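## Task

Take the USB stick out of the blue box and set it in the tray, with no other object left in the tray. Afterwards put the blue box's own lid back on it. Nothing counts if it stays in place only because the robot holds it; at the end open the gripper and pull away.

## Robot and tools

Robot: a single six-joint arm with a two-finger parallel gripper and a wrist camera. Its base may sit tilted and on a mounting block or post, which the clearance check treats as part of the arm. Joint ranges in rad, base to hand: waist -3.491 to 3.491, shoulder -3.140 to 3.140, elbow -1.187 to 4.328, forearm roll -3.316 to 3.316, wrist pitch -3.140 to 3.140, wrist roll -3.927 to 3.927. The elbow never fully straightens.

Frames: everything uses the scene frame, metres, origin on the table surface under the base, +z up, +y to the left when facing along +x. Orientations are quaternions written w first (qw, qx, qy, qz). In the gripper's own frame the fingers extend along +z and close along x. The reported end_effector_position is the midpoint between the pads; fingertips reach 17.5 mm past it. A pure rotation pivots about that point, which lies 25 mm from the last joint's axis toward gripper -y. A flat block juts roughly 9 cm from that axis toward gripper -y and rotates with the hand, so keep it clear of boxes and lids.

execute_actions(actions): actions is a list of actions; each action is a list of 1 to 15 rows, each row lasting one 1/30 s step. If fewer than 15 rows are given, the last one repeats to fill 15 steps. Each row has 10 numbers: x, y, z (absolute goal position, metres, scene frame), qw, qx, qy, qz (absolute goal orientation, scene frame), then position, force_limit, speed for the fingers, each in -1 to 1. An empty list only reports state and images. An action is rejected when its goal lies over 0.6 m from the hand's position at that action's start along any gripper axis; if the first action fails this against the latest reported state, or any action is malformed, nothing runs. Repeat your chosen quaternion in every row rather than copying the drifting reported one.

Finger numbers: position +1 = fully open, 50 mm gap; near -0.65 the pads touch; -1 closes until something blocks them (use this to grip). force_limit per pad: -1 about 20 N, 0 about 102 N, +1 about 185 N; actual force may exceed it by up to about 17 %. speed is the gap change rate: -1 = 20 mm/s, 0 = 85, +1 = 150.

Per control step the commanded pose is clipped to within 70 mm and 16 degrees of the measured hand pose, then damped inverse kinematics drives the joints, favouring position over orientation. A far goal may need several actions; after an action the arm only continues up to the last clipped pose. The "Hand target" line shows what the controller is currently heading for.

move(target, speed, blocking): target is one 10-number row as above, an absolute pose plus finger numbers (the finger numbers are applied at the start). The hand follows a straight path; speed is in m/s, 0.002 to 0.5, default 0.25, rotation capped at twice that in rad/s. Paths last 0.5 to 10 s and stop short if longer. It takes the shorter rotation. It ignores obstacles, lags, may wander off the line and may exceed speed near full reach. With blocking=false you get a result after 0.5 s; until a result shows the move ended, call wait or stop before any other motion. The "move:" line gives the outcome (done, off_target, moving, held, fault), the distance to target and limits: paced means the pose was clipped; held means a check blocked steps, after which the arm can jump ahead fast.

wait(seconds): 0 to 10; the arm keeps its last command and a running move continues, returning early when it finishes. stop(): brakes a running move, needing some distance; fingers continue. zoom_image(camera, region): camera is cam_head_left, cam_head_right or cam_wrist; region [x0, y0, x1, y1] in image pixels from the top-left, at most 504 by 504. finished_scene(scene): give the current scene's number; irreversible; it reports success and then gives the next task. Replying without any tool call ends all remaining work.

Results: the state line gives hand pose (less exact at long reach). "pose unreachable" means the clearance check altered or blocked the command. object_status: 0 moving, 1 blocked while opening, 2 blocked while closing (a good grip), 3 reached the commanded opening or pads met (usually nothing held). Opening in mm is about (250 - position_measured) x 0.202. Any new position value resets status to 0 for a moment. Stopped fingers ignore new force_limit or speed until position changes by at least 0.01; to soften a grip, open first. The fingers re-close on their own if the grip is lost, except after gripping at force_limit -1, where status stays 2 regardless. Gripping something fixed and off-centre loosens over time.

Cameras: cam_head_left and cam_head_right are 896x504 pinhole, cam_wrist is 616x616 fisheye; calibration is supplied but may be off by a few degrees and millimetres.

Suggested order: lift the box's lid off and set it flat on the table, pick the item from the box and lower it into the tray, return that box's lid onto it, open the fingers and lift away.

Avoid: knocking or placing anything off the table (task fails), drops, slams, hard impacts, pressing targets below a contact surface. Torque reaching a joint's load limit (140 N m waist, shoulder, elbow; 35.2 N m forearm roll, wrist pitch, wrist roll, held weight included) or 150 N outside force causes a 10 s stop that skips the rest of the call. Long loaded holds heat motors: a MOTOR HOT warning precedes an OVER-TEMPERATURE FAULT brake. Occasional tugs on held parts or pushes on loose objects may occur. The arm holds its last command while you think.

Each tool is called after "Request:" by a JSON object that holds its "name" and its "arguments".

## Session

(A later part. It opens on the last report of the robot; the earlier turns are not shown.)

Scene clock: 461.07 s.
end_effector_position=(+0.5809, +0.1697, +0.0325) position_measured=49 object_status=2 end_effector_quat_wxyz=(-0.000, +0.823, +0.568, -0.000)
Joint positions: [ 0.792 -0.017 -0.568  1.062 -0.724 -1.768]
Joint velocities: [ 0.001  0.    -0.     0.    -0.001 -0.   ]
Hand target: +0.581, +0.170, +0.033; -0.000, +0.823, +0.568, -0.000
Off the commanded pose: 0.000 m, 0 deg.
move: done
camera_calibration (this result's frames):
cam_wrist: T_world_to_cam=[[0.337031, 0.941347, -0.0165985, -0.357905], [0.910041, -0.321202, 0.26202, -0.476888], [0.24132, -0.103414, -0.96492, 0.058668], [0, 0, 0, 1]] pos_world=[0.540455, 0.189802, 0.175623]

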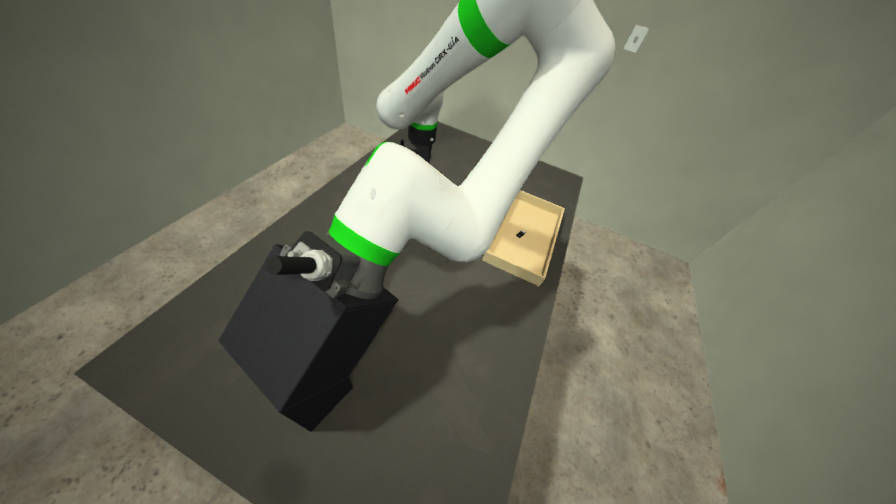

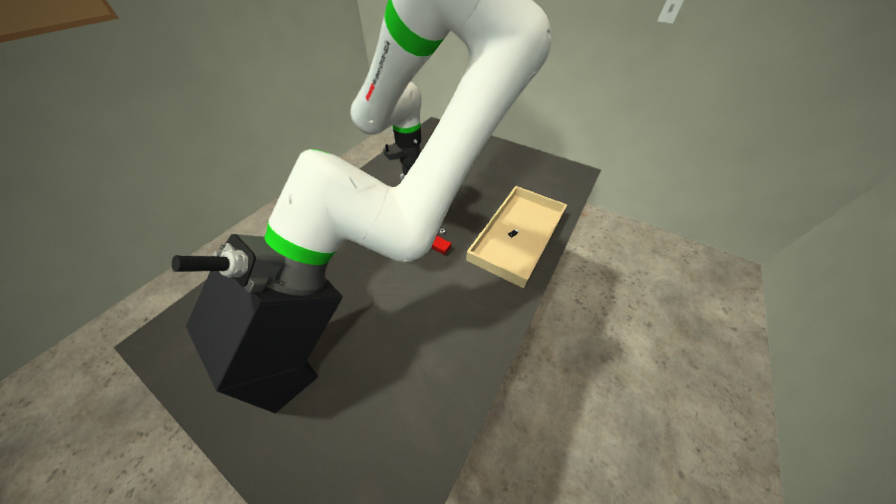

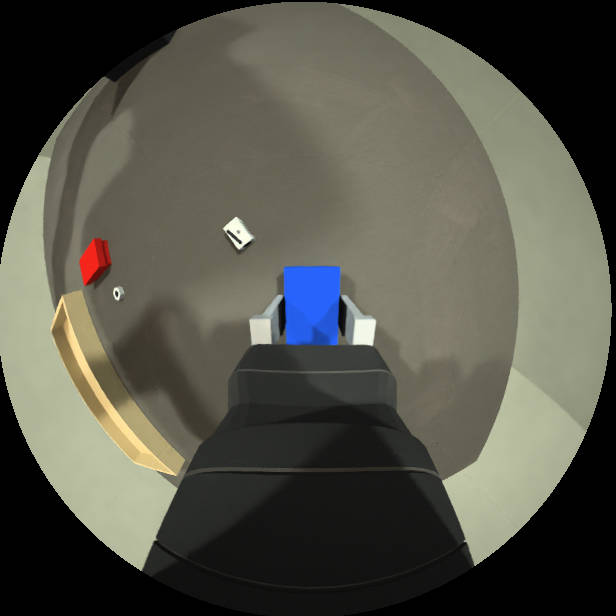

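Lid is ~1 mm from seated. Release gently.

Request:
{"name": "move", "arguments": {"target": [0.5809, 0.1697, 0.0325, 0, 0.8231, 0.5678, 0, 1, -0.5, -0.6], "speed": 0.01}}

Request:
{"name": "zoom_image", "arguments": {"camera": "cam_wrist", "region": [250, 240, 370, 350]}}

Scene clock: 464.37 s.
end_effector_position=(+0.5809, +0.1697, +0.0325) position_measured=3 object_status=3 end_effector_quat_wxyz=(-0.000, +0.823, +0.568, +0.000)
Joint positions: [ 0.792 -0.017 -0.568  1.062 -0.724 -1.768]
Joint velocities: [-0.     0.001 -0.     0.001  0.001  0.001]
Hand target: +0.581, +0.170, +0.032; -0.000, +0.823, +0.568, +0.000
Off the commanded pose: 0.000 m, 0 deg.
move: done
camera_calibration (this result's frames):
cam_wrist: T_world_to_cam=[[0.337045, 0.941342, -0.0165821, -0.357924], [0.910028, -0.321217, 0.262047, -0.476902], [0.24135, -0.103412, -0.964913, 0.0586481], [0, 0, 0, 1]] pos_world=[0.540476, 0.189805, 0.175626]

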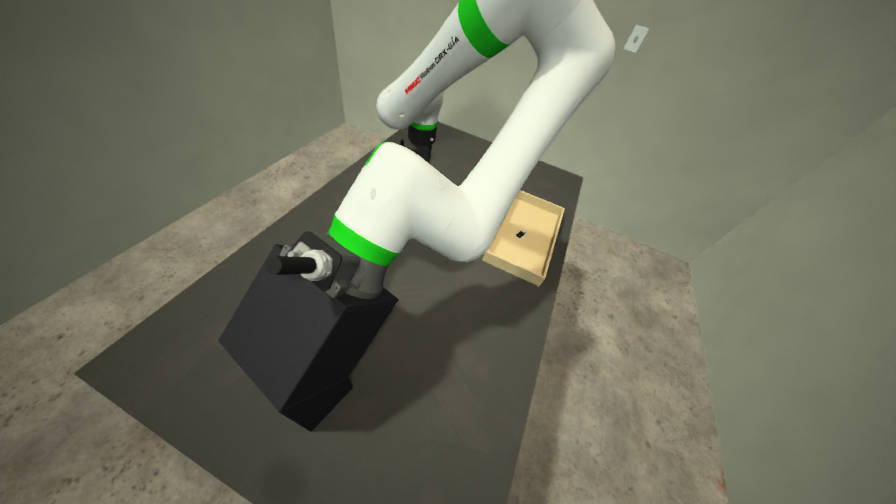

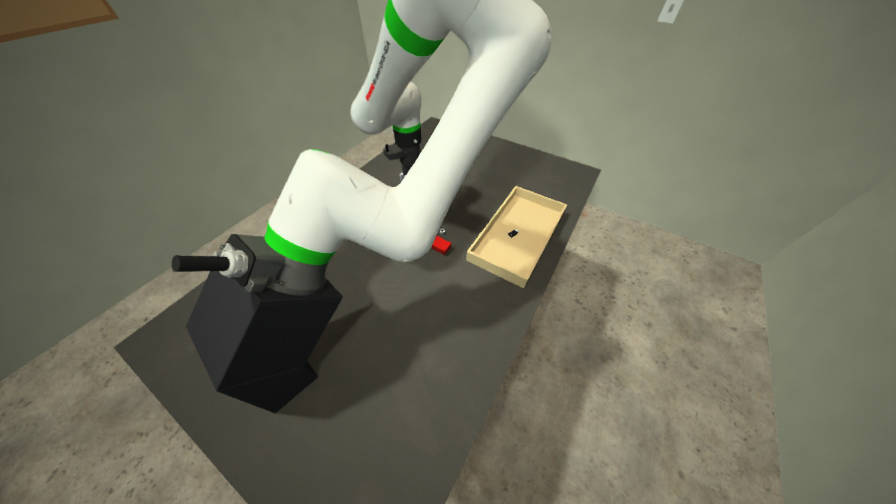

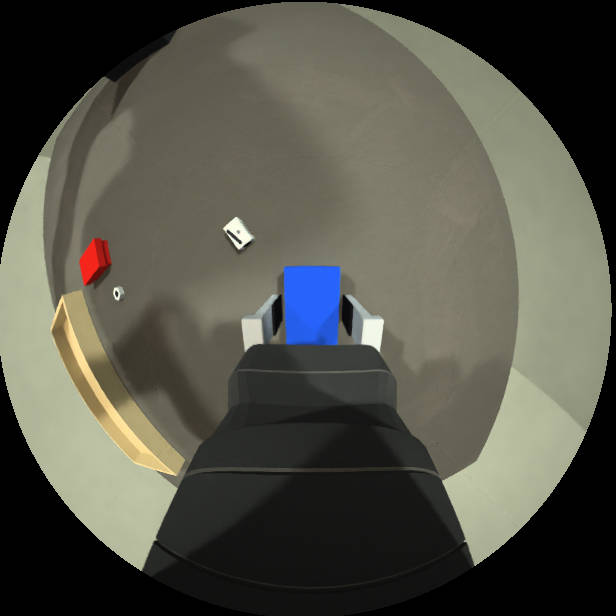

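Region (250, 240, 370, 350) of cam_wrist's 616x616 image, scaled by 4.200, with more detail than that image has; it fills the top 462 rows of this view, and the rest is white.

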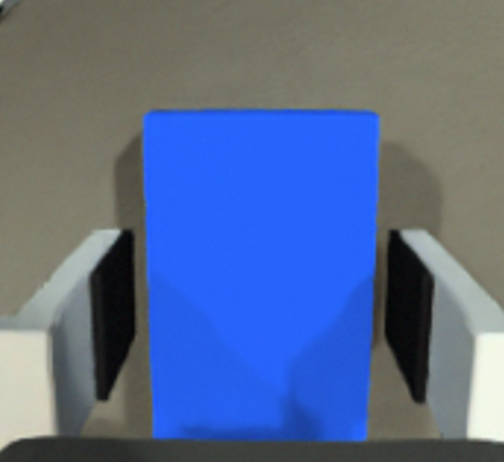

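Request:
{"name": "move", "arguments": {"target": [0.5809, 0.1697, 0.10, 0, 0.8231, 0.5678, 0, 1, -0.5, -0.6], "speed": 0.08}}

Request:
{"name": "move", "arguments": {"target": [0.70, 0.10, 0.14, 0, 0.8231, 0.5678, 0, 1, -0.5, -0.6], "speed": 0.12}}

Scene clock: 469.30 s.
end_effector_position=(+0.5811, +0.1696, +0.0999) position_measured=3 object_status=3 end_effector_quat_wxyz=(+0.000, +0.823, +0.568, +0.000)
Joint positions: [ 0.923 -0.134 -0.558  0.957 -0.891 -1.705]
Joint velocities: [ 0.001 -0.002  0.     0.001  0.     0.   ]
Hand target: +0.581, +0.170, +0.100; +0.000, +0.823, +0.568, +0.000
Off the commanded pose: 0.000 m, 0 deg.
move: done
camera_calibration (this result's frames):
cam_wrist: T_world_to_cam=[[0.336849, 0.94141, -0.0167162, -0.356658], [0.909999, -0.320949, 0.262474, -0.494828], [0.241731, -0.103626, -0.964794, 0.123426], [0, 0, 0, 1]] pos_world=[0.540598, 0.189737, 0.242998]

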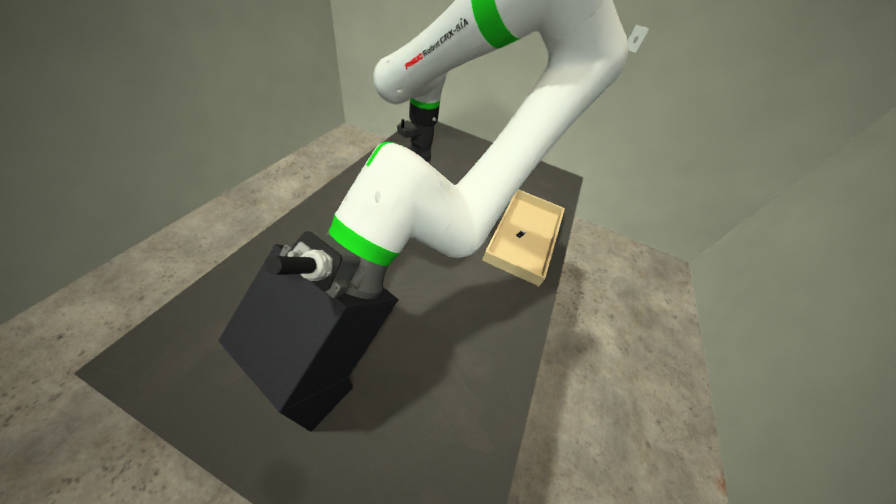

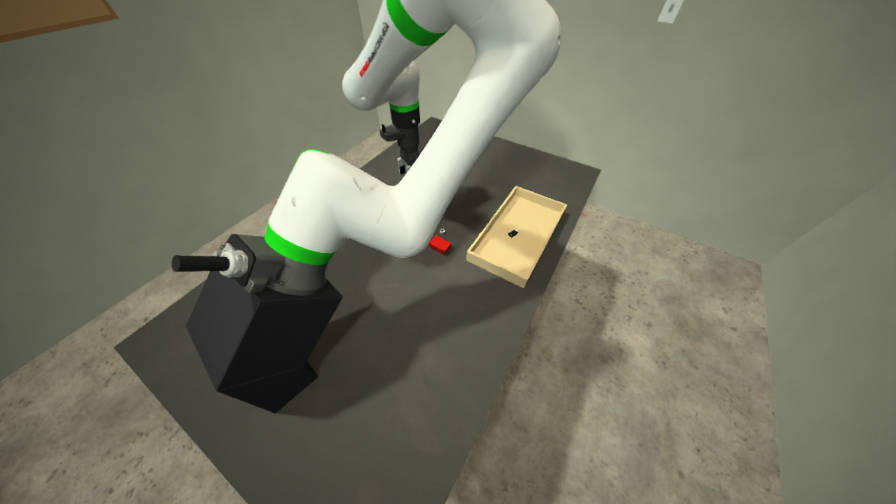

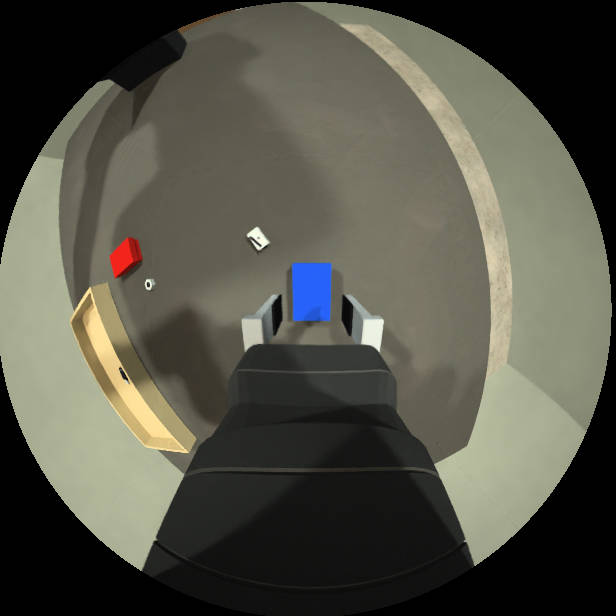

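Scene clock: 470.83 s.
end_effector_position=(+0.7004, +0.1004, +0.1397) position_measured=3 object_status=3 end_effector_quat_wxyz=(+0.000, +0.823, +0.568, +0.000)
Joint positions: [ 0.788 -0.112 -0.217  0.755 -1.002 -1.303]
Joint velocities: [-0.001  0.     0.    -0.001 -0.     0.001]
Hand target: +0.700, +0.100, +0.140; +0.000, +0.823, +0.568, +0.000
Off the commanded pose: 0.001 m, 0 deg.
move: done
camera_calibration (this result's frames):
cam_wrist: T_world_to_cam=[[0.33719, 0.941292, -0.0165057, -0.331301], [0.90992, -0.321353, 0.262256, -0.635922], [0.241555, -0.103449, -0.964857, 0.125938], [0, 0, 0, 1]] pos_world=[0.659929, 0.120524, 0.282818]

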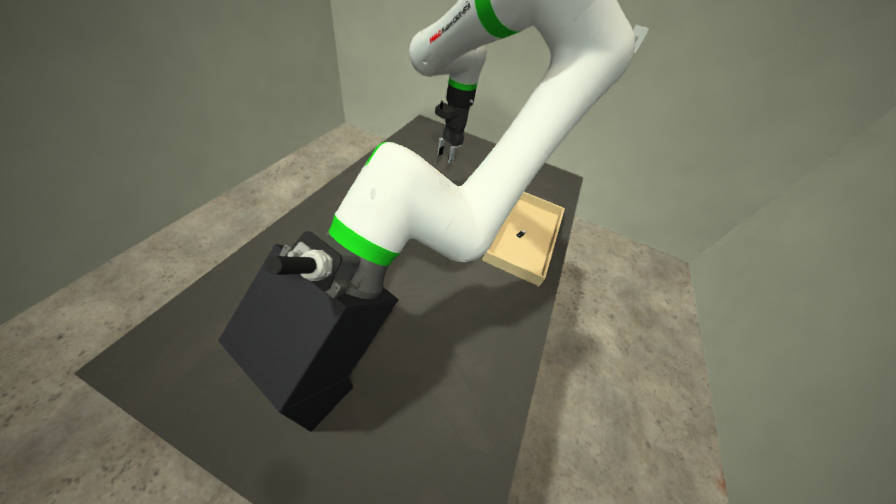

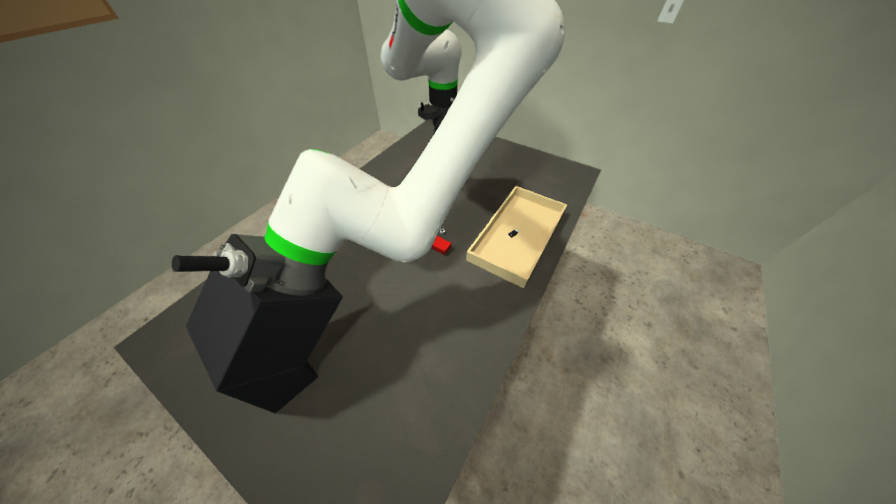

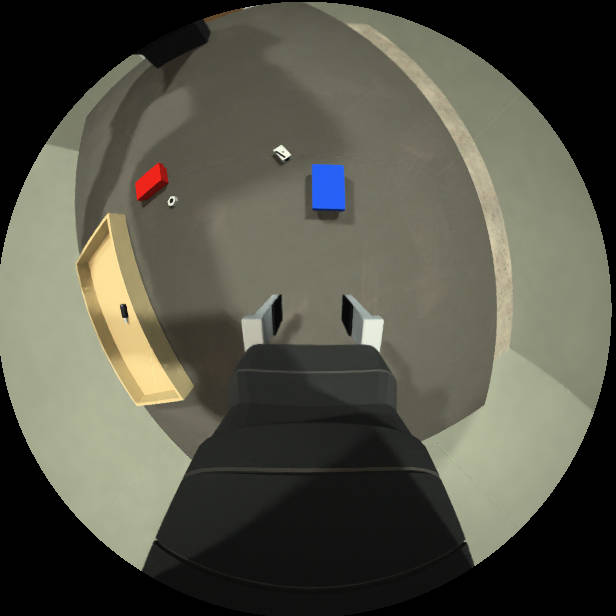

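Request:
{"name": "zoom_image", "arguments": {"camera": "cam_wrist", "region": [280, 140, 380, 240]}}

Request:
{"name": "zoom_image", "arguments": {"camera": "cam_wrist", "region": [60, 200, 220, 420]}}

Region (280, 140, 380, 240) of cam_wrist's 616x616 image, scaled by 5.040, with more detail than that image has.

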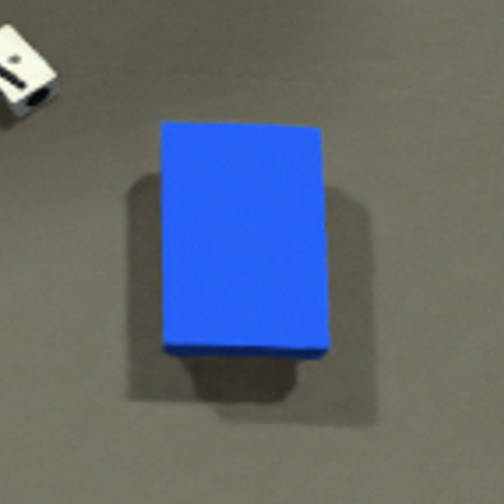

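Region (60, 200, 220, 420) of cam_wrist's 616x616 image, scaled by 2.291, with more detail than that image has; it fills the left 367 columns of this view, and the rest is white.

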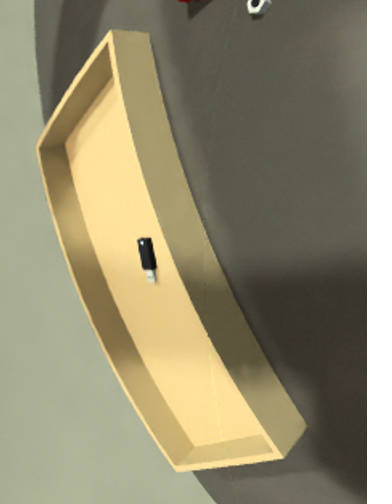

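The lid is seated on the blue box, the tray holds only the USB stick, and the gripper is clear.

Request:
{"name": "finished_scene", "arguments": {"scene": 2}}

The scene is finished: the task was done.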